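# Move upside-down glass beaker onto a drying rack peg

## Task

Pick up the beaker that stands upside down on the shelved bench by the door, carry it to the shelved bench by the window, and put it onto one of the drying rack's pegs, pushed on far enough that the peg alone supports it. Success requires: the beaker never touches the floor; it is never dropped more than a few centimetres or knocked hard (glass breaks); the gripper has released it and the robot has backed away; the robot is upright and not leaning; and the beaker stays on the peg without the robot holding it.

## Robot and tools

Robot: an omnidirectional wheeled base with a vertical column about 1.75 m tall. A carriage rides up the column (lift_m, 0 to 1 m) and carries two identical six-joint arms, left and right, each ending in a two-finger gripper. Arm bases sit about 0.57 m + lift_m above the floor; the carriage underside hangs roughly 0.15 m lower. Reach is about 0.78 m from the shoulder but only about 0.38 m downward below the arm base, so low objects need the carriage lowered. A hand is about 0.16 m long and 0.1 m wide (0.14 m opened). Parked arm joints 1-6: 0, 0.05, 0.05, 1.45, 0, 0; parked, the robot spans about 0.95 m wide by 0.7 m long.

Cameras: carriage_camera (fixed, forward, tilted about 20 degrees down), left_wrist_camera and right_wrist_camera (looking out past the fingertips). Calibration data are given per camera in OpenCV convention, relative to the base frame; small per-scene errors exist, larger for wrist cameras on extended arms.

Frames: base frame has its origin on the floor under the base centre, x forward, y left, z up. left_hand and right_hand readings are the midpoint between the finger pads, in this frame; quat_wxyz gives hand orientation, with hand z along the fingers and hand y the opening direction. Odometry frame is the base frame at scene start; base_odometry counts wheel rotation, so slip shows as motion; heading is positive leftward, range -3.142 to 3.142.

Tool execute_actions: argument actions is a list holding one action object or nothing (empty list = just report state and images). cameras optionally picks which images come back (names above, or all; [] for none). An action may contain base, joints, or both; they start together.
- base: exactly one key. translate_m = relative drive along x in metres, forward positive, -2 to 2. strafe_m = relative sideways drive in metres, left positive, -2 to 2. rotate_rad = relative turn in place in radians, counter-clockwise positive, -6.3 to 6.3. These are offsets from where the base last reported itself.
- joints: one object keyed by joint name, each value an absolute target. lift_m in metres, 0 to 1. For each arm (prefix left_ or right_): joint1_rad -2.617 to 3.054 (yaw about vertical, 0 forward, positive left); joint2_rad 0 to 3.141 (shoulder: 0 upper arm level backward, 1.57 vertical, 3.14 level forward); joint3_rad 0 to 3.141 (elbow, 0 folded, 3.14 straight); joint4_rad -1.57 to 1.57 (wrist pitch, positive lifts fingertips); joint5_rad -1.57 to 1.57 (wrist yaw, positive swings fingertips right, opposite to joint1); joint6_rad -2.094 to 2.094 (roll about finger axis, positive clockwise viewed from the forearm); gripper_m 0 to 0.093 metres of pad gap. Joints left out may keep pushing toward older targets. Unknown keys or out-of-range numbers reject the whole call with no motion. Arm joints move up to 1.8 rad/s (1-3) and 2.7 rad/s (4-6); no action exceeds 15 s.

wait: seconds from 0 to 10; commands nothing, returns state and images.
zoom_image: camera plus region [x0, y0, x1, y1] in pixels of that camera's most recent full image, origin top-left, at most 504 x 504.
read_manual: section "licences"; only returns licence text.
finished_scene: scene = current scene number; ends it irreversibly and reports success. Replying without any tool call also ends things.

Results: base_status and joint_status per motion. done = reached (for the base, wheels turned the commanded amount even if slipping). off_target = stopped away from target, may still push. contact_stop or time_out = target dropped, holds where it stopped. "joint command not followed" with a cause = a self-collision check blocked an arm's targets (gripper still obeyed); named joints show not_followed and may be retried later. on_its_own describes uncommanded joints; "held at" is the held target, not position. A gripper gripping something usually reads off_target. motor_effort is percent of maximum (bracket = peak), fairly noisy and biased; falling lift effort while lowering means the hand or load is resting on something; drive_wheels larger at rest than usual means the base is pressing on something. Motor temperatures are listed per arm; MOTOR HOT at 75 °C, a 10 s arm stop at 90 °C, and at 100 °C the arm goes limp and drops what it holds (OVER-TEMPERATURE FAULT; unfinished keys say limit_stop_at_motor_heat, resend them). Outstretched arms and held loads heat quickly, even while thinking. ARM HIT means an arm struck the robot hard.

Cautions: hand readings drift from truth at long reach and sag under load. Base contact stops react late; after one, back off about 0.2 m along the reverse path (reverse a turn), repeat if needed. Do not drive backward into a table edge the column could hit (tipping). Arms have no contact stop and spring to targets once freed. Keep arms from striking or pressing each other; if one arm is blocked, move that arm clear alone first, then the other. The robot can topple with a high carriage, extended arms, loads, pulling or sudden stops; only images reveal a lean. Move the glass gently, keep it low over benches, never drop or bang it, and loose objects can occasionally be nudged by outside pushes.

Each tool is called after ">>>" as name(argument=value, ...), one argument or row to a line, values as JSON.

## Session

>>> execute_actions(
  actions=[],
)

Scene clock: 0.00 s.
Motor temperatures (°C, as the motors report them): left_arm=[30 30 30 31 30 31] | right_arm=[28 29 32 28 28 31]
base_odometry: x=+0.000 y=+0.000 heading=+0.000 (m, m, rad; odometry frame)
base_status: not commanded
joint_positions: lift_m=+0.302 left_joint1_rad=+0.023 left_joint2_rad=+0.048 left_joint3_rad=+0.082 left_joint4_rad=+1.397 left_joint5_rad=-0.049 left_joint6_rad=+0.051 left_gripper_m=+0.094 right_joint1_rad=+0.001 right_joint2_rad=+0.034 right_joint3_rad=+0.024 right_joint4_rad=+1.413 right_joint5_rad=+0.020 right_joint6_rad=+0.013 right_gripper_m=+0.094
joint_status: not commanded
motor_effort: lift_m=+18 drive_wheels=+2 (%)
left_hand: x=+0.3044 y=+0.3340 z=+1.3295 quat_wxyz=(+0.997, -0.024, +0.070, +0.038) (m; base frame)
right_hand: x=+0.3139 y=-0.3281 z=+1.3142 quat_wxyz=(+0.996, +0.010, +0.083, +0.006) (m; base frame)
pictures: carriage_camera, left_wrist_camera, right_wrist_camera
Images, in order (width x height): carriage_camera 672x504, left_wrist_camera 672x504, right_wrist_camera 672x504.

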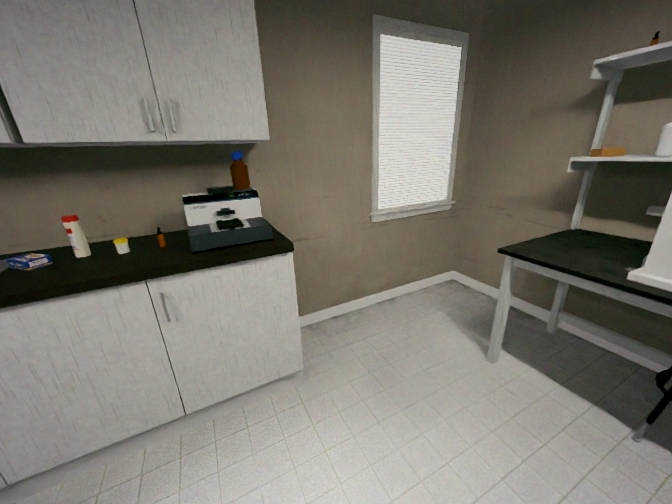

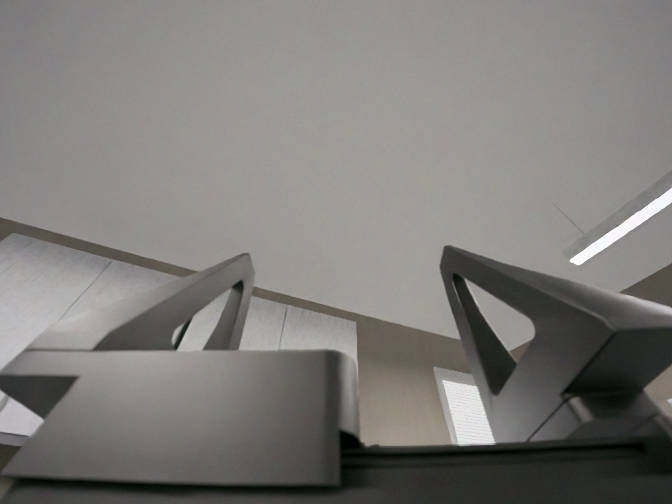

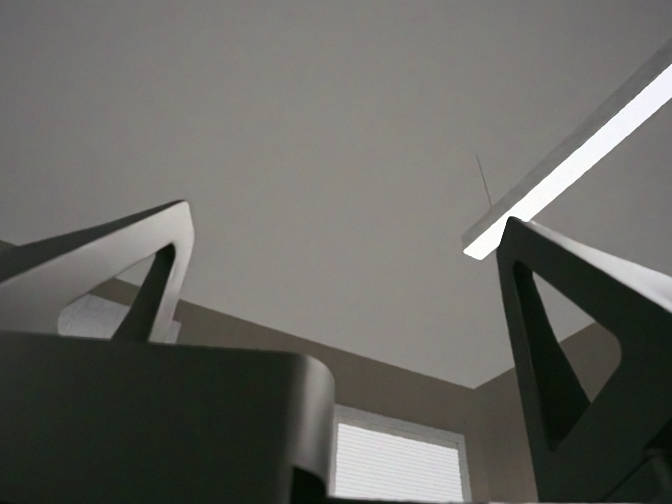

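>>> execute_actions(
  actions=[
    {"base":{"rotate_rad":-1.1}},
  ],
  cameras=["carriage_camera"],
)

>>> execute_actions(
  actions=[
    {"base":{"rotate_rad":-1.4}},
  ],
  cameras=["carriage_camera"],
)

Scene clock: 3.13 s.
Motor temperatures (°C, as the motors report them): left_arm=[30 30 30 31 30 31] | right_arm=[28 30 32 28 28 31]
base_odometry: x=+0.000 y=+0.000 heading=-1.100 (m, m, rad; odometry frame)
base_status: done
joint_positions: lift_m=+0.302 left_joint1_rad=+0.023 left_joint2_rad=+0.048 left_joint3_rad=+0.082 left_joint4_rad=+1.397 left_joint5_rad=-0.049 left_joint6_rad=+0.051 left_gripper_m=+0.094 right_joint1_rad=+0.001 right_joint2_rad=+0.034 right_joint3_rad=+0.024 right_joint4_rad=+1.413 right_joint5_rad=+0.020 right_joint6_rad=+0.013 right_gripper_m=+0.094
joint_status: not commanded
motor_effort: lift_m=+18(18) drive_wheels=+3(8) (%)
left_hand: x=+0.3044 y=+0.3340 z=+1.3295 quat_wxyz=(+0.997, -0.024, +0.070, +0.038) (m; base frame)
right_hand: x=+0.3139 y=-0.3281 z=+1.3142 quat_wxyz=(+0.996, +0.010, +0.083, +0.006) (m; base frame)
pictures: carriage_camera
Images, in order (width x height): carriage_camera 672x504.

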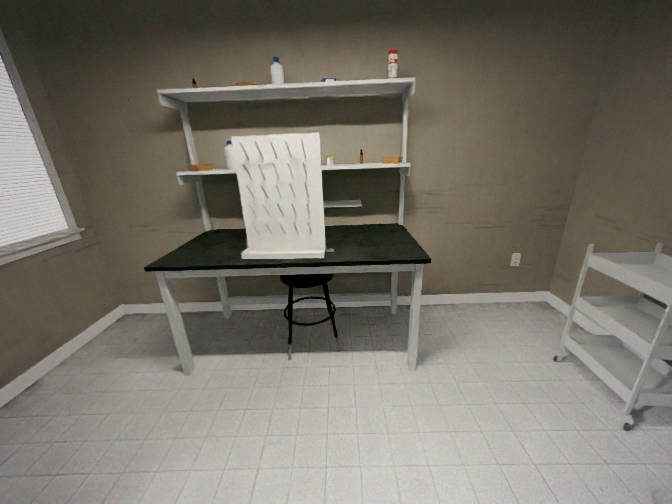

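Scene clock: 6.07 s.
Motor temperatures (°C, as the motors report them): left_arm=[30 30 30 31 30 31] | right_arm=[28 30 33 28 28 31]
base_odometry: x=+0.000 y=+0.000 heading=-2.500 (m, m, rad; odometry frame)
base_status: done
joint_positions: lift_m=+0.302 left_joint1_rad=+0.023 left_joint2_rad=+0.048 left_joint3_rad=+0.082 left_joint4_rad=+1.396 left_joint5_rad=-0.049 left_joint6_rad=+0.051 left_gripper_m=+0.094 right_joint1_rad=+0.001 right_joint2_rad=+0.034 right_joint3_rad=+0.024 right_joint4_rad=+1.413 right_joint5_rad=+0.020 right_joint6_rad=+0.013 right_gripper_m=+0.094
joint_status: not commanded
motor_effort: lift_m=+18(17) drive_wheels=+3(11) (%)
left_hand: x=+0.3046 y=+0.3340 z=+1.3295 quat_wxyz=(+0.996, -0.024, +0.070, +0.038) (m; base frame)
right_hand: x=+0.3139 y=-0.3281 z=+1.3142 quat_wxyz=(+0.996, +0.010, +0.083, +0.006) (m; base frame)
pictures: carriage_camera
Images, in order (width x height): carriage_camera 672x504.

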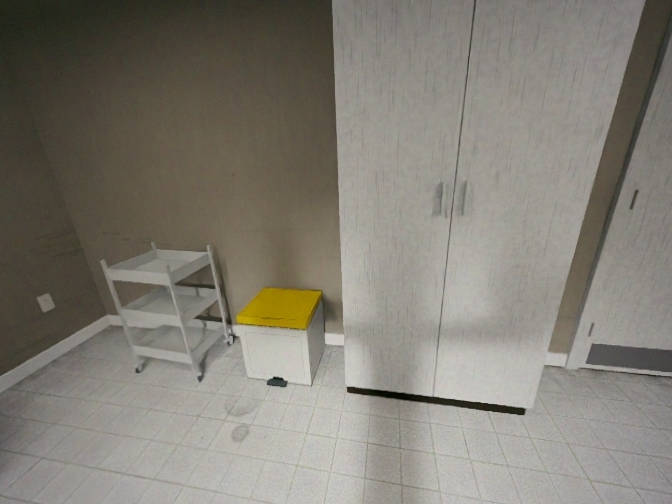

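>>> execute_actions(
  actions=[
    {"base":{"rotate_rad":-1.65}},
  ],
  cameras=["carriage_camera"],
)

Scene clock: 9.80 s.
Motor temperatures (°C, as the motors report them): left_arm=[30 31 31 31 30 31] | right_arm=[28 30 33 28 28 31]
base_odometry: x=+0.000 y=+0.000 heading=+2.134 (m, m, rad; odometry frame)
base_status: done
joint_positions: lift_m=+0.302 left_joint1_rad=+0.023 left_joint2_rad=+0.048 left_joint3_rad=+0.082 left_joint4_rad=+1.396 left_joint5_rad=-0.049 left_joint6_rad=+0.051 left_gripper_m=+0.094 right_joint1_rad=+0.001 right_joint2_rad=+0.034 right_joint3_rad=+0.024 right_joint4_rad=+1.413 right_joint5_rad=+0.020 right_joint6_rad=+0.013 right_gripper_m=+0.094
joint_status: not commanded
motor_effort: lift_m=+18(17) drive_wheels=+3(11) (%)
left_hand: x=+0.3046 y=+0.3340 z=+1.3295 quat_wxyz=(+0.996, -0.024, +0.070, +0.038) (m; base frame)
right_hand: x=+0.3139 y=-0.3281 z=+1.3142 quat_wxyz=(+0.996, +0.010, +0.083, +0.006) (m; base frame)
pictures: carriage_camera
Images, in order (width x height): carriage_camera 672x504.

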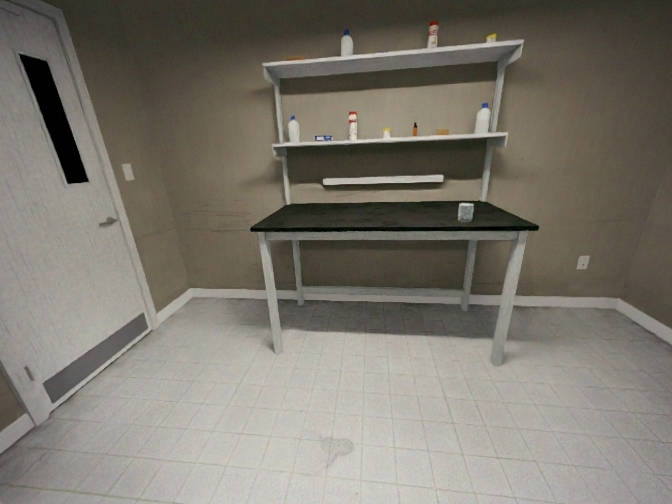

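>>> execute_actions(
  actions=[
    {"base":{"rotate_rad":-0.085}},
  ],
  cameras=[],
)

>>> execute_actions(
  actions=[
    {"base":{"strafe_m":-0.22},"joints":{"lift_m":0.55}},
  ],
  cameras=[],
)

>>> execute_actions(
  actions=[
    {"base":{"translate_m":1.1},"joints":{"right_joint2_rad":2.2,"right_joint3_rad":1.8,"right_joint4_rad":-1.17,"right_joint1_rad":0,"right_joint5_rad":0,"right_joint6_rad":0}},
  ],
  cameras=["carriage_camera","right_wrist_camera"],
)

Scene clock: 15.10 s.
Motor temperatures (°C, as the motors report them): left_arm=[30 31 31 31 30 31] | right_arm=[28 30 34 28 28 31]
base_odometry: x=+0.000 y=+0.000 heading=+2.049 (m, m, rad; odometry frame)
base_status: done
joint_positions: lift_m=+0.302 left_joint1_rad=+0.023 left_joint2_rad=+0.048 left_joint3_rad=+0.082 left_joint4_rad=+1.396 left_joint5_rad=-0.049 left_joint6_rad=+0.051 left_gripper_m=+0.094 right_joint1_rad=+0.001 right_joint2_rad=+0.034 right_joint3_rad=+0.024 right_joint4_rad=+1.413 right_joint5_rad=+0.020 right_joint6_rad=+0.013 right_gripper_m=+0.094
joint_status: not commanded
motor_effort: lift_m=+18(18) drive_wheels=+3(6) (%)
left_hand: x=+0.3046 y=+0.3340 z=+1.3295 quat_wxyz=(+0.996, -0.024, +0.070, +0.038) (m; base frame)
right_hand: x=+0.3139 y=-0.3281 z=+1.3142 quat_wxyz=(+0.996, +0.010, +0.083, +0.006) (m; base frame)
pictures: none
No camera images: the call's "cameras" was empty. Leave "cameras" out to get every camera's image.

Scene clock: 17.37 s.
Motor temperatures (°C, as the motors report them): left_arm=[30 31 31 31 30 31] | right_arm=[28 30 34 28 28 31]
base_odometry: x=+0.195 y=+0.101 heading=+2.048 (m, m, rad; odometry frame)
base_status: done
joint_positions: lift_m=+0.550 left_joint1_rad=+0.023 left_joint2_rad=+0.048 left_joint3_rad=+0.082 left_joint4_rad=+1.396 left_joint5_rad=-0.049 left_joint6_rad=+0.051 left_gripper_m=+0.094 right_joint1_rad=+0.001 right_joint2_rad=+0.034 right_joint3_rad=+0.024 right_joint4_rad=+1.413 right_joint5_rad=+0.020 right_joint6_rad=+0.013 right_gripper_m=+0.094
joint_status: all done
motor_effort: lift_m=+20(23) drive_wheels=+4(6) (%)
left_hand: x=+0.3046 y=+0.3340 z=+1.5771 quat_wxyz=(+0.996, -0.024, +0.070, +0.038) (m; base frame)
right_hand: x=+0.3139 y=-0.3281 z=+1.5618 quat_wxyz=(+0.996, +0.010, +0.083, +0.006) (m; base frame)
pictures: none
No camera images: the call's "cameras" was empty. Leave "cameras" out to get every camera's image.

Scene clock: 21.97 s.
Motor temperatures (°C, as the motors report them): left_arm=[30 31 32 31 30 31] | right_arm=[28 33 35 28 28 31]
base_odometry: x=-0.309 y=+1.078 heading=+2.048 (m, m, rad; odometry frame)
base_status: done
joint_positions: lift_m=+0.550 left_joint1_rad=+0.023 left_joint2_rad=+0.048 left_joint3_rad=+0.082 left_joint4_rad=+1.397 left_joint5_rad=-0.049 left_joint6_rad=+0.051 left_gripper_m=+0.094 right_joint1_rad=+0.001 right_joint2_rad=+2.200 right_joint3_rad=+1.773 right_joint4_rad=-1.166 right_joint5_rad=+0.004 right_joint6_rad=+0.004 right_gripper_m=+0.094
joint_status: all done
motor_effort: lift_m=+20(19) drive_wheels=+3(12) (%)
left_hand: x=+0.3045 y=+0.3340 z=+1.5771 quat_wxyz=(+0.997, -0.024, +0.070, +0.038) (m; base frame)
right_hand: x=+0.6891 y=-0.3249 z=+1.1738 quat_wxyz=(-0.011, +0.001, +1.000, -0.002) (m; base frame)
pictures: carriage_camera, right_wrist_camera
camera_calibration (this result's frames):
carriage_camera: T_world_to_cam=[[0.036553, -0.998902, -0.0292862, 0.0359784], [-0.3372, 0.0152585, -0.941309, 1.53055], [0.940723, 0.044283, -0.336272, 0.356389], [0, 0, 0, 1]] pos_world=[0.179523, -0.00319698, 1.56162]
right_wrist_camera: T_world_to_cam=[[0.0131944, -0.998476, -0.0535894, -0.269212], [-0.763112, -0.044687, 0.644719, -0.248795], [-0.646131, 0.032388, -0.762539, 1.47285], [0, 0, 0, 1]] pos_world=[0.765351, -0.327622, 1.26908]
Images, in order (width x height): carriage_camera 672x504, right_wrist_camera 672x504.

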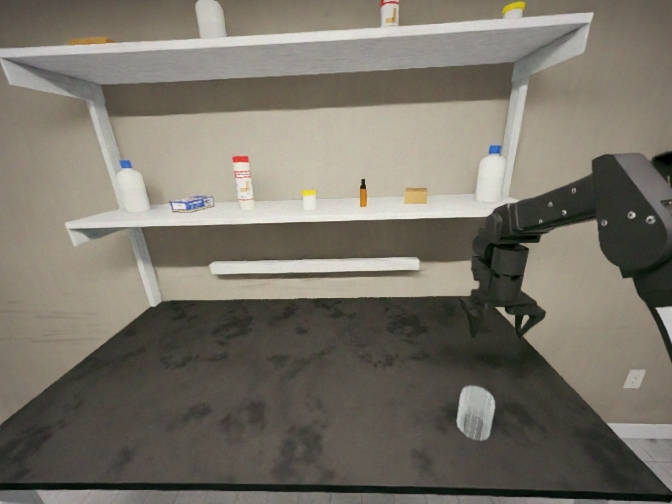

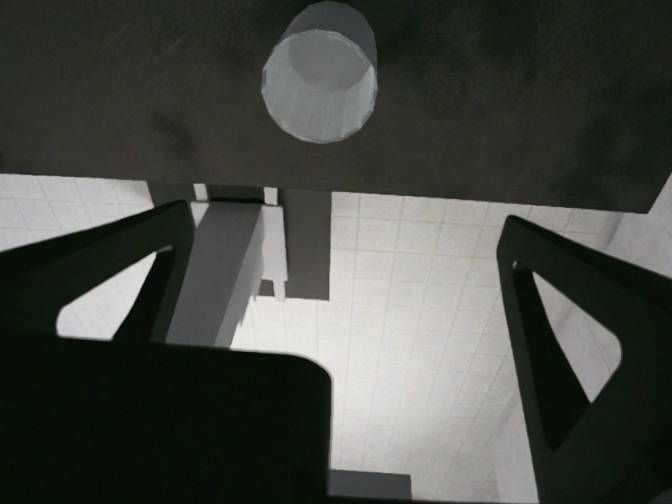

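>>> execute_actions(
  actions=[
    {"base":{"strafe_m":0.022},"joints":{"lift_m":0.43}},
  ],
  cameras=["carriage_camera","right_wrist_camera"],
)

Scene clock: 24.13 s.
Motor temperatures (°C, as the motors report them): left_arm=[30 31 32 31 30 31] | right_arm=[28 34 36 28 28 31]
base_odometry: x=-0.329 y=+1.069 heading=+2.047 (m, m, rad; odometry frame)
base_status: done
joint_positions: lift_m=+0.430 left_joint1_rad=+0.023 left_joint2_rad=+0.048 left_joint3_rad=+0.082 left_joint4_rad=+1.397 left_joint5_rad=-0.049 left_joint6_rad=+0.051 left_gripper_m=+0.094 right_joint1_rad=+0.001 right_joint2_rad=+2.200 right_joint3_rad=+1.781 right_joint4_rad=-1.167 right_joint5_rad=+0.003 right_joint6_rad=+0.004 right_gripper_m=+0.094
joint_status: all done
motor_effort: lift_m=+15(15) drive_wheels=-1(6) (%)
left_hand: x=+0.3045 y=+0.3339 z=+1.4578 quat_wxyz=(+0.997, -0.023, +0.070, +0.038) (m; base frame)
right_hand: x=+0.6910 y=-0.3248 z=+1.0560 quat_wxyz=(-0.008, +0.001, +1.000, -0.002) (m; base frame)
pictures: carriage_camera, right_wrist_camera
camera_calibration (this result's frames):
carriage_camera: T_world_to_cam=[[0.036553, -0.998902, -0.0292862, 0.0324824], [-0.3372, 0.0152585, -0.941309, 1.41818], [0.940723, 0.044283, -0.336272, 0.316247], [0, 0, 0, 1]] pos_world=[0.179523, -0.00319698, 1.44225]
right_wrist_camera: T_world_to_cam=[[0.0134889, -0.998435, -0.0542808, -0.274873], [-0.766789, -0.0451702, 0.640308, -0.164399], [-0.641758, 0.0329849, -0.766198, 1.38535], [0, 0, 0, 1]] pos_world=[0.766706, -0.327564, 1.1518]
Images, in order (width x height): carriage_camera 672x504, right_wrist_camera 672x504.

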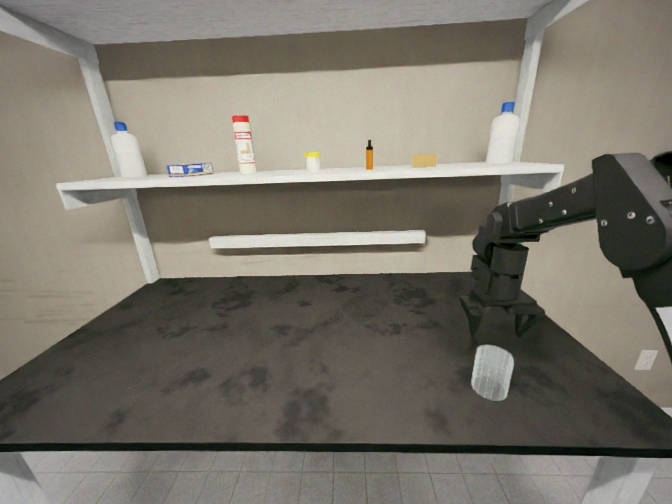

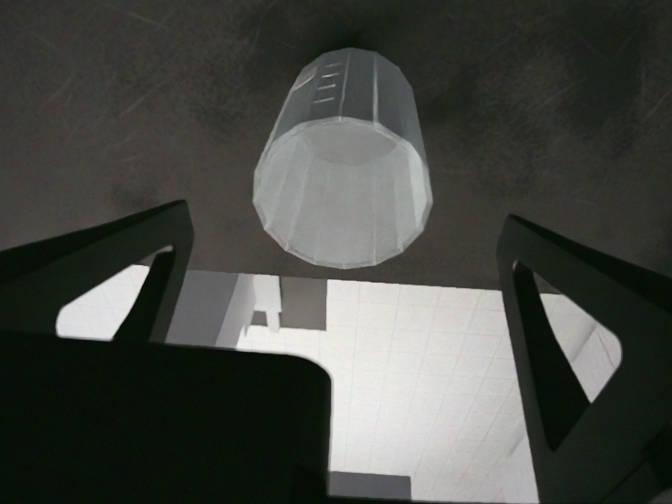

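>>> execute_actions(
  actions=[
    {"base":{"translate_m":-0.009},"joints":{"lift_m":0.355}},
  ],
  cameras=["carriage_camera","right_wrist_camera"],
)

>>> execute_actions(
  actions=[
    {"joints":{"right_gripper_m":0.05}},
  ],
  cameras=["right_wrist_camera"],
)

Scene clock: 25.80 s.
Motor temperatures (°C, as the motors report them): left_arm=[30 31 32 31 30 31] | right_arm=[28 35 36 28 28 31]
base_odometry: x=-0.325 y=+1.061 heading=+2.047 (m, m, rad; odometry frame)
base_status: done
joint_positions: lift_m=+0.355 left_joint1_rad=+0.023 left_joint2_rad=+0.048 left_joint3_rad=+0.082 left_joint4_rad=+1.397 left_joint5_rad=-0.049 left_joint6_rad=+0.051 left_gripper_m=+0.094 right_joint1_rad=+0.001 right_joint2_rad=+2.200 right_joint3_rad=+1.781 right_joint4_rad=-1.169 right_joint5_rad=+0.003 right_joint6_rad=+0.004 right_gripper_m=+0.094
joint_status: all done
motor_effort: lift_m=+15(15) drive_wheels=+2(4) (%)
left_hand: x=+0.3045 y=+0.3339 z=+1.3828 quat_wxyz=(+0.997, -0.023, +0.070, +0.038) (m; base frame)
right_hand: x=+0.6908 y=-0.3248 z=+0.9813 quat_wxyz=(-0.008, +0.001, +1.000, -0.002) (m; base frame)
pictures: carriage_camera, right_wrist_camera
camera_calibration (this result's frames):
carriage_camera: T_world_to_cam=[[0.036553, -0.998902, -0.0292862, 0.0302879], [-0.3372, 0.0152585, -0.941309, 1.34765], [0.940723, 0.044283, -0.336272, 0.29105], [0, 0, 0, 1]] pos_world=[0.179523, -0.00319698, 1.36732]
right_wrist_camera: T_world_to_cam=[[0.0134474, -0.998435, -0.0542903, -0.27889], [-0.7663, -0.0451697, 0.640893, -0.117625], [-0.642342, 0.0329843, -0.765708, 1.32782], [0, 0, 0, 1]] pos_world=[0.766527, -0.327564, 1.07696]
Images, in order (width x height): carriage_camera 672x504, right_wrist_camera 672x504.

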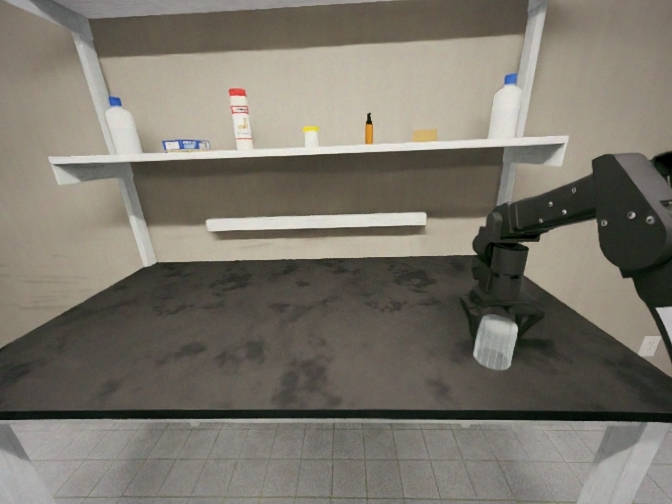

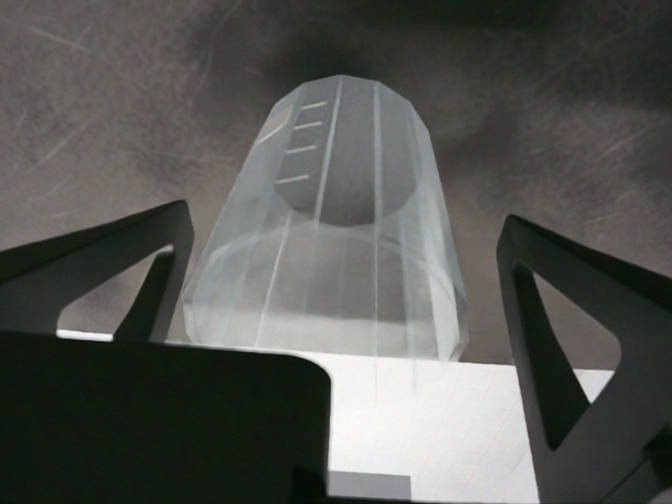

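Scene clock: 26.37 s.
Motor temperatures (°C, as the motors report them): left_arm=[30 31 32 31 30 31] | right_arm=[28 35 36 28 28 31]
base_odometry: x=-0.325 y=+1.061 heading=+2.047 (m, m, rad; odometry frame)
base_status: not commanded
joint_positions: lift_m=+0.355 left_joint1_rad=+0.023 left_joint2_rad=+0.048 left_joint3_rad=+0.082 left_joint4_rad=+1.397 left_joint5_rad=-0.049 left_joint6_rad=+0.051 left_gripper_m=+0.094 right_joint1_rad=+0.001 right_joint2_rad=+2.200 right_joint3_rad=+1.781 right_joint4_rad=-1.169 right_joint5_rad=+0.002 right_joint6_rad=+0.004 right_gripper_m=+0.069
joint_status: right_gripper_m off_target (ended at +0.069, target +0.050)
motor_effort: lift_m=+15(15) drive_wheels=+2(2) (%)
left_hand: x=+0.3045 y=+0.3339 z=+1.3828 quat_wxyz=(+0.997, -0.023, +0.070, +0.038) (m; base frame)
right_hand: x=+0.6908 y=-0.3245 z=+0.9813 quat_wxyz=(-0.008, +0.001, +1.000, -0.001) (m; base frame)
pictures: right_wrist_camera
camera_calibration (this result's frames):
right_wrist_camera: T_world_to_cam=[[0.0134222, -0.998351, -0.0558135, -0.277089], [-0.7663, -0.0461282, 0.640824, -0.117857], [-0.642342, 0.0341686, -0.765656, 1.32814], [0, 0, 0, 1]] pos_world=[0.766527, -0.32745, 1.07696]
Images, in order (width x height): right_wrist_camera 672x504.

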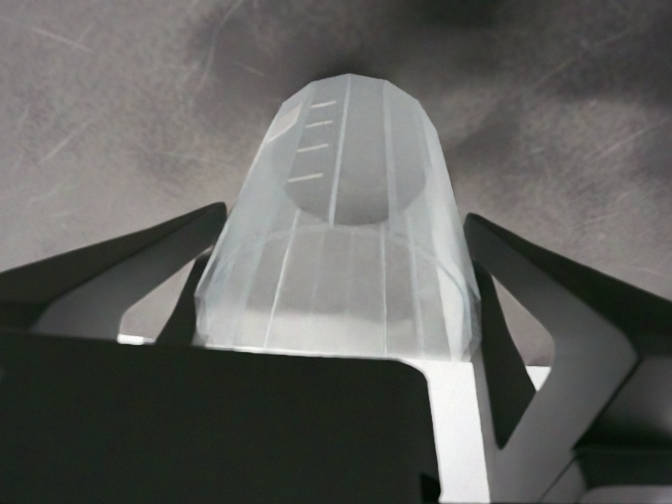

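>>> execute_actions(
  actions=[
    {"joints":{"lift_m":0.45}},
  ],
  cameras=[],
)

>>> execute_actions(
  actions=[
    {"base":{"translate_m":-0.9}},
  ],
  cameras=[],
)

>>> execute_actions(
  actions=[
    {"base":{"rotate_rad":3.13}},
  ],
  cameras=[],
)

>>> execute_actions(
  actions=[
    {"base":{"strafe_m":0.4}},
  ],
  cameras=[],
)

>>> execute_actions(
  actions=[
    {"base":{"translate_m":0.85},"joints":{"right_joint4_rad":-0.4}},
  ],
  cameras=["carriage_camera","right_wrist_camera"],
)

Scene clock: 29.90 s.
Motor temperatures (°C, as the motors report them): left_arm=[30 31 32 31 30 31] | right_arm=[28 37 37 28 28 31]
base_odometry: x=-0.325 y=+1.061 heading=+2.047 (m, m, rad; odometry frame)
base_status: not commanded
joint_positions: lift_m=+0.450 left_joint1_rad=+0.023 left_joint2_rad=+0.048 left_joint3_rad=+0.082 left_joint4_rad=+1.397 left_joint5_rad=-0.049 left_joint6_rad=+0.051 left_gripper_m=+0.094 right_joint1_rad=+0.001 right_joint2_rad=+2.205 right_joint3_rad=+1.781 right_joint4_rad=-1.169 right_joint5_rad=+0.002 right_joint6_rad=+0.004 right_gripper_m=+0.069
joint_status: all done
motor_effort: lift_m=+19(24) drive_wheels=+2(2) (%)
left_hand: x=+0.3045 y=+0.3339 z=+1.4772 quat_wxyz=(+0.997, -0.023, +0.070, +0.038) (m; base frame)
right_hand: x=+0.6904 y=-0.3245 z=+1.0735 quat_wxyz=(-0.011, +0.001, +1.000, -0.001) (m; base frame)
pictures: none
No camera images: the call's "cameras" was empty. Leave "cameras" out to get every camera's image.

Scene clock: 33.97 s.
Motor temperatures (°C, as the motors report them): left_arm=[30 31 33 31 30 31] | right_arm=[28 39 38 28 28 31]
base_odometry: x=+0.088 y=+0.261 heading=+2.047 (m, m, rad; odometry frame)
base_status: done
joint_positions: lift_m=+0.450 left_joint1_rad=+0.023 left_joint2_rad=+0.048 left_joint3_rad=+0.082 left_joint4_rad=+1.397 left_joint5_rad=-0.049 left_joint6_rad=+0.051 left_gripper_m=+0.094 right_joint1_rad=+0.001 right_joint2_rad=+2.205 right_joint3_rad=+1.781 right_joint4_rad=-1.169 right_joint5_rad=+0.002 right_joint6_rad=+0.004 right_gripper_m=+0.069
joint_status: not commanded
motor_effort: lift_m=+19(19) drive_wheels=+0(9) (%)
left_hand: x=+0.3045 y=+0.3339 z=+1.4772 quat_wxyz=(+0.997, -0.023, +0.070, +0.038) (m; base frame)
right_hand: x=+0.6904 y=-0.3245 z=+1.0735 quat_wxyz=(-0.011, +0.001, +1.000, -0.001) (m; base frame)
pictures: none
No camera images: the call's "cameras" was empty. Leave "cameras" out to get every camera's image.

Scene clock: 38.23 s.
Motor temperatures (°C, as the motors report them): left_arm=[30 31 33 31 30 31] | right_arm=[28 41 38 28 28 31]
base_odometry: x=+0.088 y=+0.261 heading=-1.106 (m, m, rad; odometry frame)
base_status: done
joint_positions: lift_m=+0.450 left_joint1_rad=+0.023 left_joint2_rad=+0.048 left_joint3_rad=+0.082 left_joint4_rad=+1.396 left_joint5_rad=-0.049 left_joint6_rad=+0.051 left_gripper_m=+0.094 right_joint1_rad=+0.000 right_joint2_rad=+2.205 right_joint3_rad=+1.781 right_joint4_rad=-1.153 right_joint5_rad=+0.002 right_joint6_rad=+0.004 right_gripper_m=+0.069
joint_status: not commanded
motor_effort: lift_m=+20(19) drive_wheels=+3(10) (%)
left_hand: x=+0.3046 y=+0.3340 z=+1.4772 quat_wxyz=(+0.996, -0.024, +0.070, +0.038) (m; base frame)
right_hand: x=+0.6942 y=-0.3249 z=+1.0734 quat_wxyz=(-0.003, +0.002, +1.000, -0.001) (m; base frame)
pictures: none
No camera images: the call's "cameras" was empty. Leave "cameras" out to get every camera's image.

Scene clock: 41.03 s.
Motor temperatures (°C, as the motors report them): left_arm=[30 31 33 31 30 31] | right_arm=[28 43 39 28 28 31]
base_odometry: x=+0.445 y=+0.441 heading=-1.106 (m, m, rad; odometry frame)
base_status: done
joint_positions: lift_m=+0.450 left_joint1_rad=+0.023 left_joint2_rad=+0.048 left_joint3_rad=+0.082 left_joint4_rad=+1.396 left_joint5_rad=-0.049 left_joint6_rad=+0.051 left_gripper_m=+0.094 right_joint1_rad=+0.002 right_joint2_rad=+2.205 right_joint3_rad=+1.781 right_joint4_rad=-1.156 right_joint5_rad=+0.001 right_joint6_rad=+0.004 right_gripper_m=+0.069
joint_status: not commanded
motor_effort: lift_m=+19(19) drive_wheels=-2(9) (%)
left_hand: x=+0.3046 y=+0.3340 z=+1.4772 quat_wxyz=(+0.996, -0.024, +0.070, +0.038) (m; base frame)
right_hand: x=+0.6935 y=-0.3240 z=+1.0735 quat_wxyz=(-0.005, +0.001, +1.000, -0.001) (m; base frame)
pictures: none
No camera images: the call's "cameras" was empty. Leave "cameras" out to get every camera's image.

Scene clock: 45.00 s.
Motor temperatures (°C, as the motors report them): left_arm=[30 32 33 31 30 31] | right_arm=[28 45 39 29 28 31]
base_odometry: x=+0.827 y=-0.319 heading=-1.105 (m, m, rad; odometry frame)
base_status: done
joint_positions: lift_m=+0.450 left_joint1_rad=+0.023 left_joint2_rad=+0.048 left_joint3_rad=+0.082 left_joint4_rad=+1.396 left_joint5_rad=-0.049 left_joint6_rad=+0.051 left_gripper_m=+0.094 right_joint1_rad=+0.002 right_joint2_rad=+2.205 right_joint3_rad=+1.781 right_joint4_rad=-0.425 right_joint5_rad=+0.001 right_joint6_rad=+0.004 right_gripper_m=+0.069
joint_status: all done
motor_effort: lift_m=+19(20) drive_wheels=-1(14) (%)
left_hand: x=+0.3046 y=+0.3340 z=+1.4772 quat_wxyz=(+0.996, -0.024, +0.070, +0.038) (m; base frame)
right_hand: x=+0.8581 y=-0.3236 z=+1.1347 quat_wxyz=(+0.353, +0.001, +0.936, +0.000) (m; base frame)
pictures: carriage_camera, right_wrist_camera
camera_calibration (this result's frames):
carriage_camera: T_world_to_cam=[[0.036553, -0.998902, -0.0292862, 0.0330514], [-0.3372, 0.0152585, -0.941309, 1.43647], [0.940723, 0.044283, -0.336272, 0.322781], [0, 0, 0, 1]] pos_world=[0.179523, -0.00319698, 1.46168]
right_wrist_camera: T_world_to_cam=[[0.0491469, -0.998237, -0.0332782, -0.326047], [-0.998005, -0.0477586, -0.0413024, 0.884391], [0.0396402, 0.0352417, -0.998592, 1.23249], [0, 0, 0, 1]] pos_world=[0.849795, -0.32667, 1.25643]
Images, in order (width x height): carriage_camera 672x504, right_wrist_camera 672x504.

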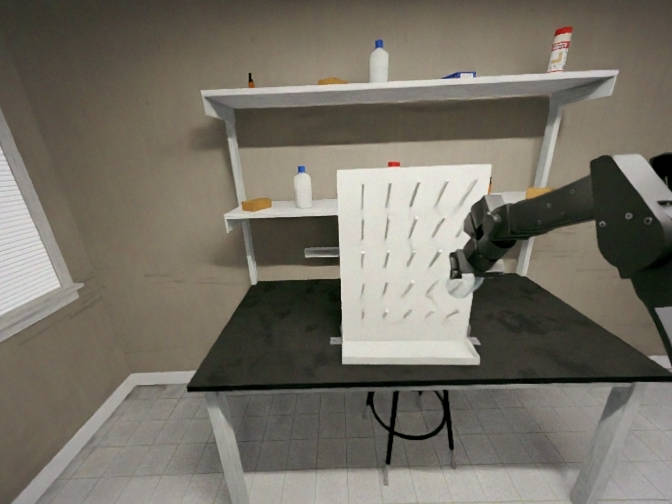

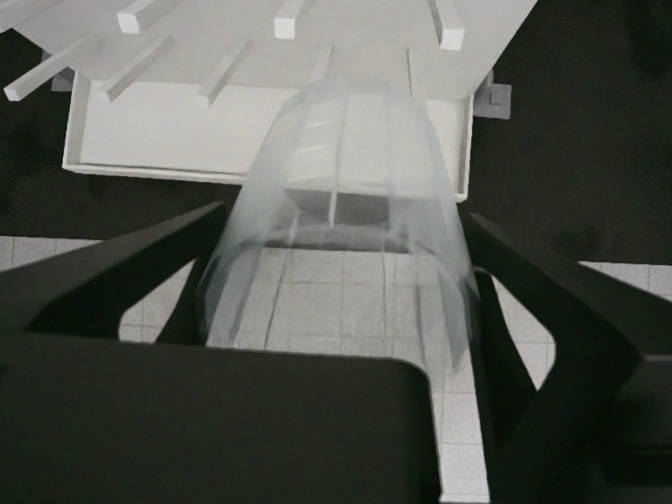

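>>> zoom_image(
  camera="carriage_camera",
  region=[320, 150, 540, 380],
)

Region (320, 150, 540, 380) of carriage_camera's 672x504 image, scaled by 2.191, with more detail than that image has; it fills the left 482 columns of this view, and the rest is white.

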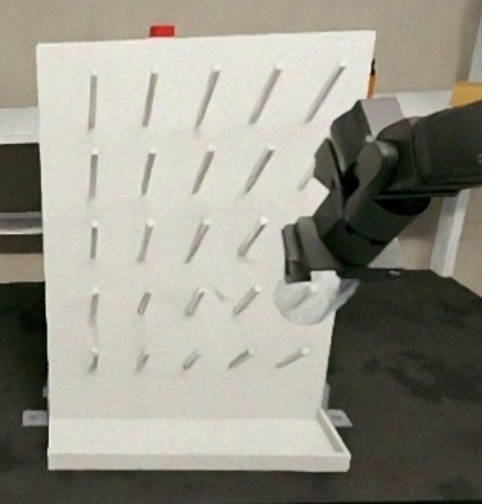

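>>> execute_actions(
  actions=[
    {"base":{"translate_m":-0.04}},
  ],
  cameras=[],
)

>>> execute_actions(
  actions=[
    {"base":{"strafe_m":-0.035},"joints":{"lift_m":0.78,"right_joint4_rad":-0.34}},
  ],
  cameras=[],
)

>>> execute_actions(
  actions=[
    {"base":{"translate_m":0.06}},
  ],
  cameras=["carriage_camera","right_wrist_camera"],
)

Scene clock: 50.60 s.
Motor temperatures (°C, as the motors report them): left_arm=[30 32 33 31 30 31] | right_arm=[28 47 41 31 28 31]
base_odometry: x=+0.809 y=-0.283 heading=-1.105 (m, m, rad; odometry frame)
base_status: done
joint_positions: lift_m=+0.450 left_joint1_rad=+0.023 left_joint2_rad=+0.048 left_joint3_rad=+0.082 left_joint4_rad=+1.396 left_joint5_rad=-0.049 left_joint6_rad=+0.051 left_gripper_m=+0.094 right_joint1_rad=+0.002 right_joint2_rad=+2.205 right_joint3_rad=+1.781 right_joint4_rad=-0.424 right_joint5_rad=+0.001 right_joint6_rad=+0.004 right_gripper_m=+0.069
joint_status: not commanded
motor_effort: lift_m=+19(19) drive_wheels=+0(6) (%)
left_hand: x=+0.3046 y=+0.3340 z=+1.4772 quat_wxyz=(+0.996, -0.024, +0.070, +0.038) (m; base frame)
right_hand: x=+0.8583 y=-0.3236 z=+1.1349 quat_wxyz=(+0.353, +0.001, +0.935, +0.000) (m; base frame)
pictures: none
No camera images: the call's "cameras" was empty. Leave "cameras" out to get every camera's image.

Scene clock: 52.47 s.
Motor temperatures (°C, as the motors report them): left_arm=[30 32 34 31 30 31] | right_arm=[28 48 41 31 28 31]
base_odometry: x=+0.778 y=-0.299 heading=-1.105 (m, m, rad; odometry frame)
base_status: done
joint_positions: lift_m=+0.780 left_joint1_rad=+0.023 left_joint2_rad=+0.048 left_joint3_rad=+0.082 left_joint4_rad=+1.396 left_joint5_rad=-0.049 left_joint6_rad=+0.051 left_gripper_m=+0.094 right_joint1_rad=-0.001 right_joint2_rad=+2.209 right_joint3_rad=+1.781 right_joint4_rad=-0.359 right_joint5_rad=+0.001 right_joint6_rad=+0.004 right_gripper_m=+0.069
joint_status: all done
motor_effort: lift_m=+20(24) drive_wheels=-1(11) (%)
left_hand: x=+0.3046 y=+0.3340 z=+1.8071 quat_wxyz=(+0.996, -0.024, +0.070, +0.038) (m; base frame)
right_hand: x=+0.8699 y=-0.3256 z=+1.4735 quat_wxyz=(+0.382, +0.002, +0.924, +0.000) (m; base frame)
pictures: none
No camera images: the call's "cameras" was empty. Leave "cameras" out to get every camera's image.

Scene clock: 53.83 s.
Motor temperatures (°C, as the motors report them): left_arm=[30 32 34 31 30 31] | right_arm=[28 49 41 31 28 31]
base_odometry: x=+0.805 y=-0.353 heading=-1.105 (m, m, rad; odometry frame)
base_status: done
joint_positions: lift_m=+0.780 left_joint1_rad=+0.023 left_joint2_rad=+0.048 left_joint3_rad=+0.082 left_joint4_rad=+1.396 left_joint5_rad=-0.049 left_joint6_rad=+0.051 left_gripper_m=+0.094 right_joint1_rad=-0.001 right_joint2_rad=+2.209 right_joint3_rad=+1.781 right_joint4_rad=-0.359 right_joint5_rad=+0.001 right_joint6_rad=+0.004 right_gripper_m=+0.069
joint_status: not commanded
motor_effort: lift_m=+20(20) drive_wheels=+3(6) (%)
left_hand: x=+0.3046 y=+0.3340 z=+1.8071 quat_wxyz=(+0.996, -0.024, +0.070, +0.038) (m; base frame)
right_hand: x=+0.8699 y=-0.3256 z=+1.4735 quat_wxyz=(+0.382, +0.002, +0.924, +0.000) (m; base frame)
pictures: carriage_camera, right_wrist_camera
camera_calibration (this result's frames):
carriage_camera: T_world_to_cam=[[0.036553, -0.998902, -0.0292862, 0.0427138], [-0.3372, 0.0152585, -0.941309, 1.74704], [0.940723, 0.044283, -0.336272, 0.433727], [0, 0, 0, 1]] pos_world=[0.179523, -0.00319698, 1.7916]
right_wrist_camera: T_world_to_cam=[[0.0479654, -0.998381, -0.0305672, -0.320325], [-0.993655, -0.0445769, -0.103258, 0.998606], [0.101728, 0.0353261, -0.994185, 1.50996], [0, 0, 0, 1]] pos_world=[0.854029, -0.328632, 1.59451]
Images, in order (width x height): carriage_camera 672x504, right_wrist_camera 672x504.

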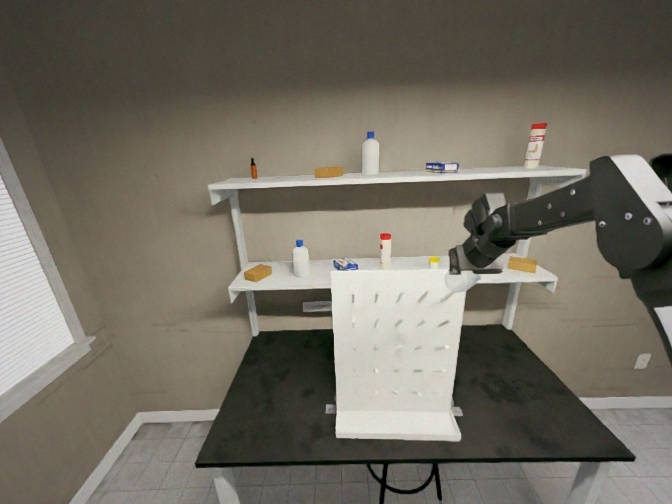

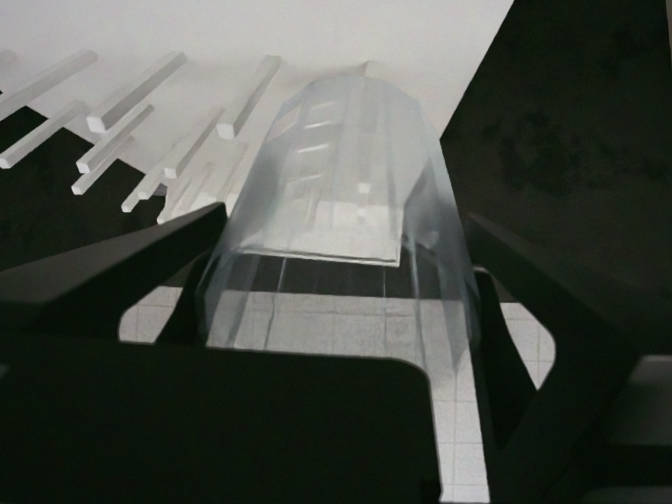

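>>> execute_actions(
  actions=[
    {"base":{"strafe_m":-0.008},"joints":{"lift_m":0.742}},
  ],
  cameras=["right_wrist_camera"],
)

>>> execute_actions(
  actions=[
    {"base":{"translate_m":0.035},"joints":{"lift_m":0.71}},
  ],
  cameras=["carriage_camera","right_wrist_camera"],
)

Scene clock: 56.00 s.
Motor temperatures (°C, as the motors report them): left_arm=[30 32 34 31 30 31] | right_arm=[28 50 42 32 28 31]
base_odometry: x=+0.798 y=-0.356 heading=-1.105 (m, m, rad; odometry frame)
base_status: done
joint_positions: lift_m=+0.742 left_joint1_rad=+0.023 left_joint2_rad=+0.048 left_joint3_rad=+0.082 left_joint4_rad=+1.396 left_joint5_rad=-0.050 left_joint6_rad=+0.051 left_gripper_m=+0.094 right_joint1_rad=-0.001 right_joint2_rad=+2.213 right_joint3_rad=+1.781 right_joint4_rad=-0.362 right_joint5_rad=+0.001 right_joint6_rad=+0.004 right_gripper_m=+0.069
joint_status: all done
motor_effort: lift_m=+15(16) drive_wheels=+3(5) (%)
left_hand: x=+0.3046 y=+0.3340 z=+1.7697 quat_wxyz=(+0.996, -0.024, +0.070, +0.038) (m; base frame)
right_hand: x=+0.8695 y=-0.3254 z=+1.4333 quat_wxyz=(+0.379, +0.002, +0.925, +0.000) (m; base frame)
pictures: right_wrist_camera
camera_calibration (this result's frames):
right_wrist_camera: T_world_to_cam=[[0.048147, -0.998363, -0.0308855, -0.321], [-0.994287, -0.0449554, -0.0968121, 0.98521], [0.0952651, 0.0353702, -0.994823, 1.47658], [0, 0, 0, 1]] pos_world=[0.85437, -0.32841, 1.5544]
Images, in order (width x height): right_wrist_camera 672x504.

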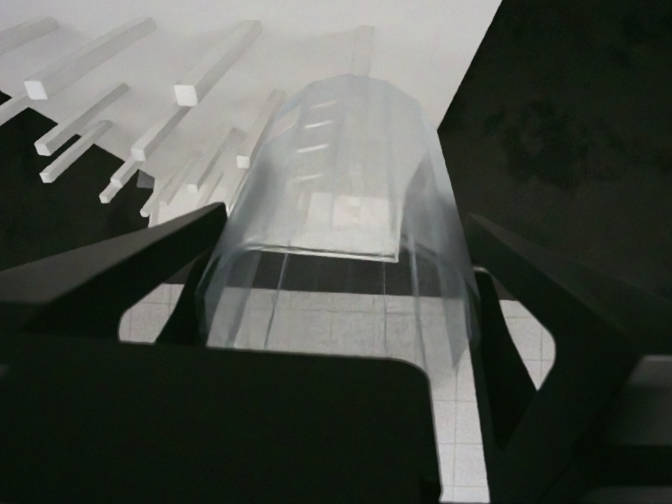

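Scene clock: 57.20 s.
Motor temperatures (°C, as the motors report them): left_arm=[30 32 34 31 30 31] | right_arm=[28 51 42 32 28 31]
base_odometry: x=+0.813 y=-0.388 heading=-1.105 (m, m, rad; odometry frame)
base_status: done
joint_positions: lift_m=+0.710 left_joint1_rad=+0.023 left_joint2_rad=+0.048 left_joint3_rad=+0.082 left_joint4_rad=+1.396 left_joint5_rad=-0.049 left_joint6_rad=+0.051 left_gripper_m=+0.094 right_joint1_rad=-0.001 right_joint2_rad=+2.212 right_joint3_rad=+1.781 right_joint4_rad=-0.359 right_joint5_rad=+0.000 right_joint6_rad=+0.004 right_gripper_m=+0.069
joint_status: all done
motor_effort: lift_m=+15(15) drive_wheels=+3(5) (%)
left_hand: x=+0.3046 y=+0.3340 z=+1.7377 quat_wxyz=(+0.996, -0.024, +0.070, +0.038) (m; base frame)
right_hand: x=+0.8699 y=-0.3252 z=+1.4024 quat_wxyz=(+0.380, +0.002, +0.925, +0.000) (m; base frame)
pictures: carriage_camera, right_wrist_camera
camera_calibration (this result's frames):
carriage_camera: T_world_to_cam=[[0.036553, -0.998902, -0.0292862, 0.0406824], [-0.3372, 0.0152585, -0.941309, 1.68175], [0.940723, 0.044283, -0.336272, 0.410403], [0, 0, 0, 1]] pos_world=[0.179523, -0.00319698, 1.72224]
right_wrist_camera: T_world_to_cam=[[0.0487886, -0.99832, -0.0312584, -0.321865], [-0.993924, -0.0454349, -0.10025, 0.986984], [0.0986613, 0.0359595, -0.994471, 1.44252], [0, 0, 0, 1]] pos_world=[0.85437, -0.328353, 1.52343]
Images, in order (width x height): carriage_camera 672x504, right_wrist_camera 672x504.

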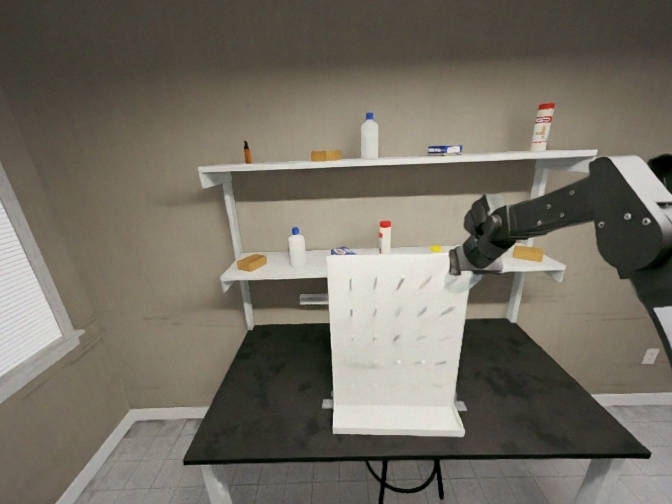

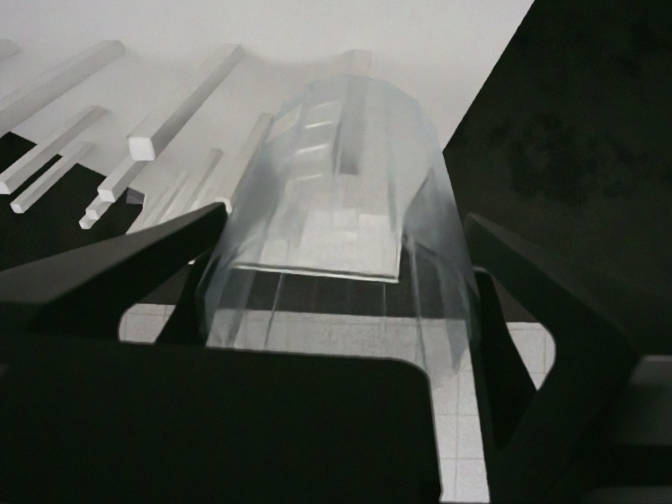

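>>> execute_actions(
  actions=[
    {"base":{"translate_m":0.027},"joints":{"lift_m":0.672}},
  ],
  cameras=["carriage_camera","right_wrist_camera"],
)

Scene clock: 59.07 s.
Motor temperatures (°C, as the motors report them): left_arm=[30 32 34 31 30 31] | right_arm=[28 52 42 32 28 31]
base_odometry: x=+0.825 y=-0.412 heading=-1.105 (m, m, rad; odometry frame)
base_status: done
joint_positions: lift_m=+0.672 left_joint1_rad=+0.023 left_joint2_rad=+0.048 left_joint3_rad=+0.082 left_joint4_rad=+1.396 left_joint5_rad=-0.049 left_joint6_rad=+0.051 left_gripper_m=+0.094 right_joint1_rad=+0.000 right_joint2_rad=+2.212 right_joint3_rad=+1.781 right_joint4_rad=-0.357 right_joint5_rad=-0.001 right_joint6_rad=+0.004 right_gripper_m=+0.069
joint_status: all done
motor_effort: lift_m=+15(16) drive_wheels=-1(7) (%)
left_hand: x=+0.3046 y=+0.3340 z=+1.6998 quat_wxyz=(+0.996, -0.024, +0.070, +0.038) (m; base frame)
right_hand: x=+0.8703 y=-0.3247 z=+1.3653 quat_wxyz=(+0.382, +0.002, +0.924, +0.001) (m; base frame)
pictures: carriage_camera, right_wrist_camera
camera_calibration (this result's frames):
carriage_camera: T_world_to_cam=[[0.036553, -0.998902, -0.0292862, 0.0395702], [-0.3372, 0.0152585, -0.941309, 1.646], [0.940723, 0.044283, -0.336272, 0.397632], [0, 0, 0, 1]] pos_world=[0.179523, -0.00319698, 1.68426]
right_wrist_camera: T_world_to_cam=[[0.0503519, -0.998213, -0.0321666, -0.322644], [-0.993507, -0.0467725, -0.103712, 0.98769], [0.102022, 0.0371798, -0.994087, 1.40253], [0, 0, 0, 1]] pos_world=[0.854433, -0.328016, 1.48629]
Images, in order (width x height): carriage_camera 672x504, right_wrist_camera 672x504.

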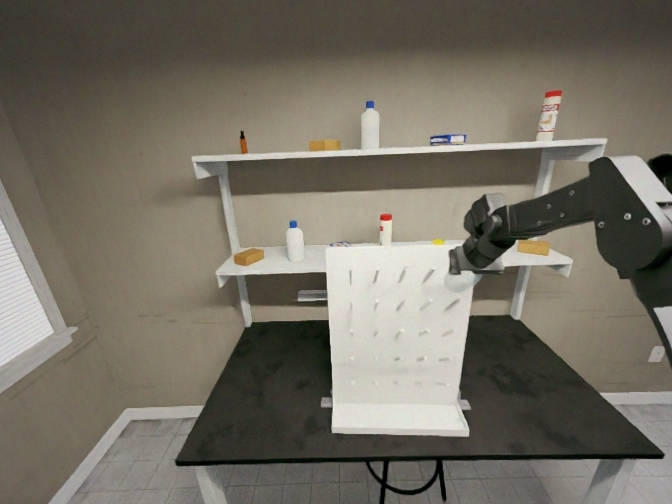

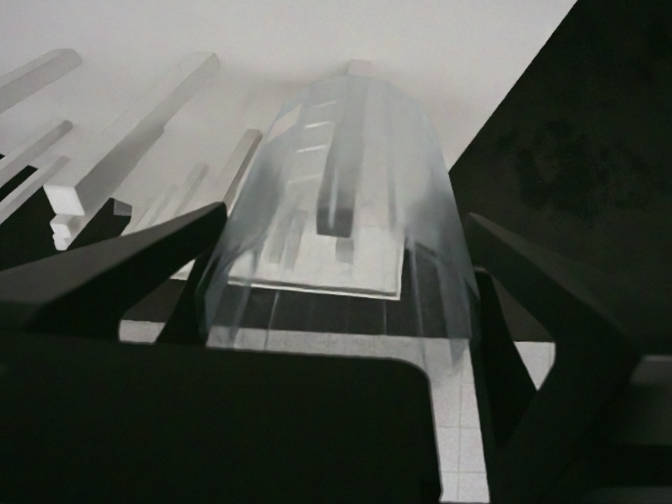

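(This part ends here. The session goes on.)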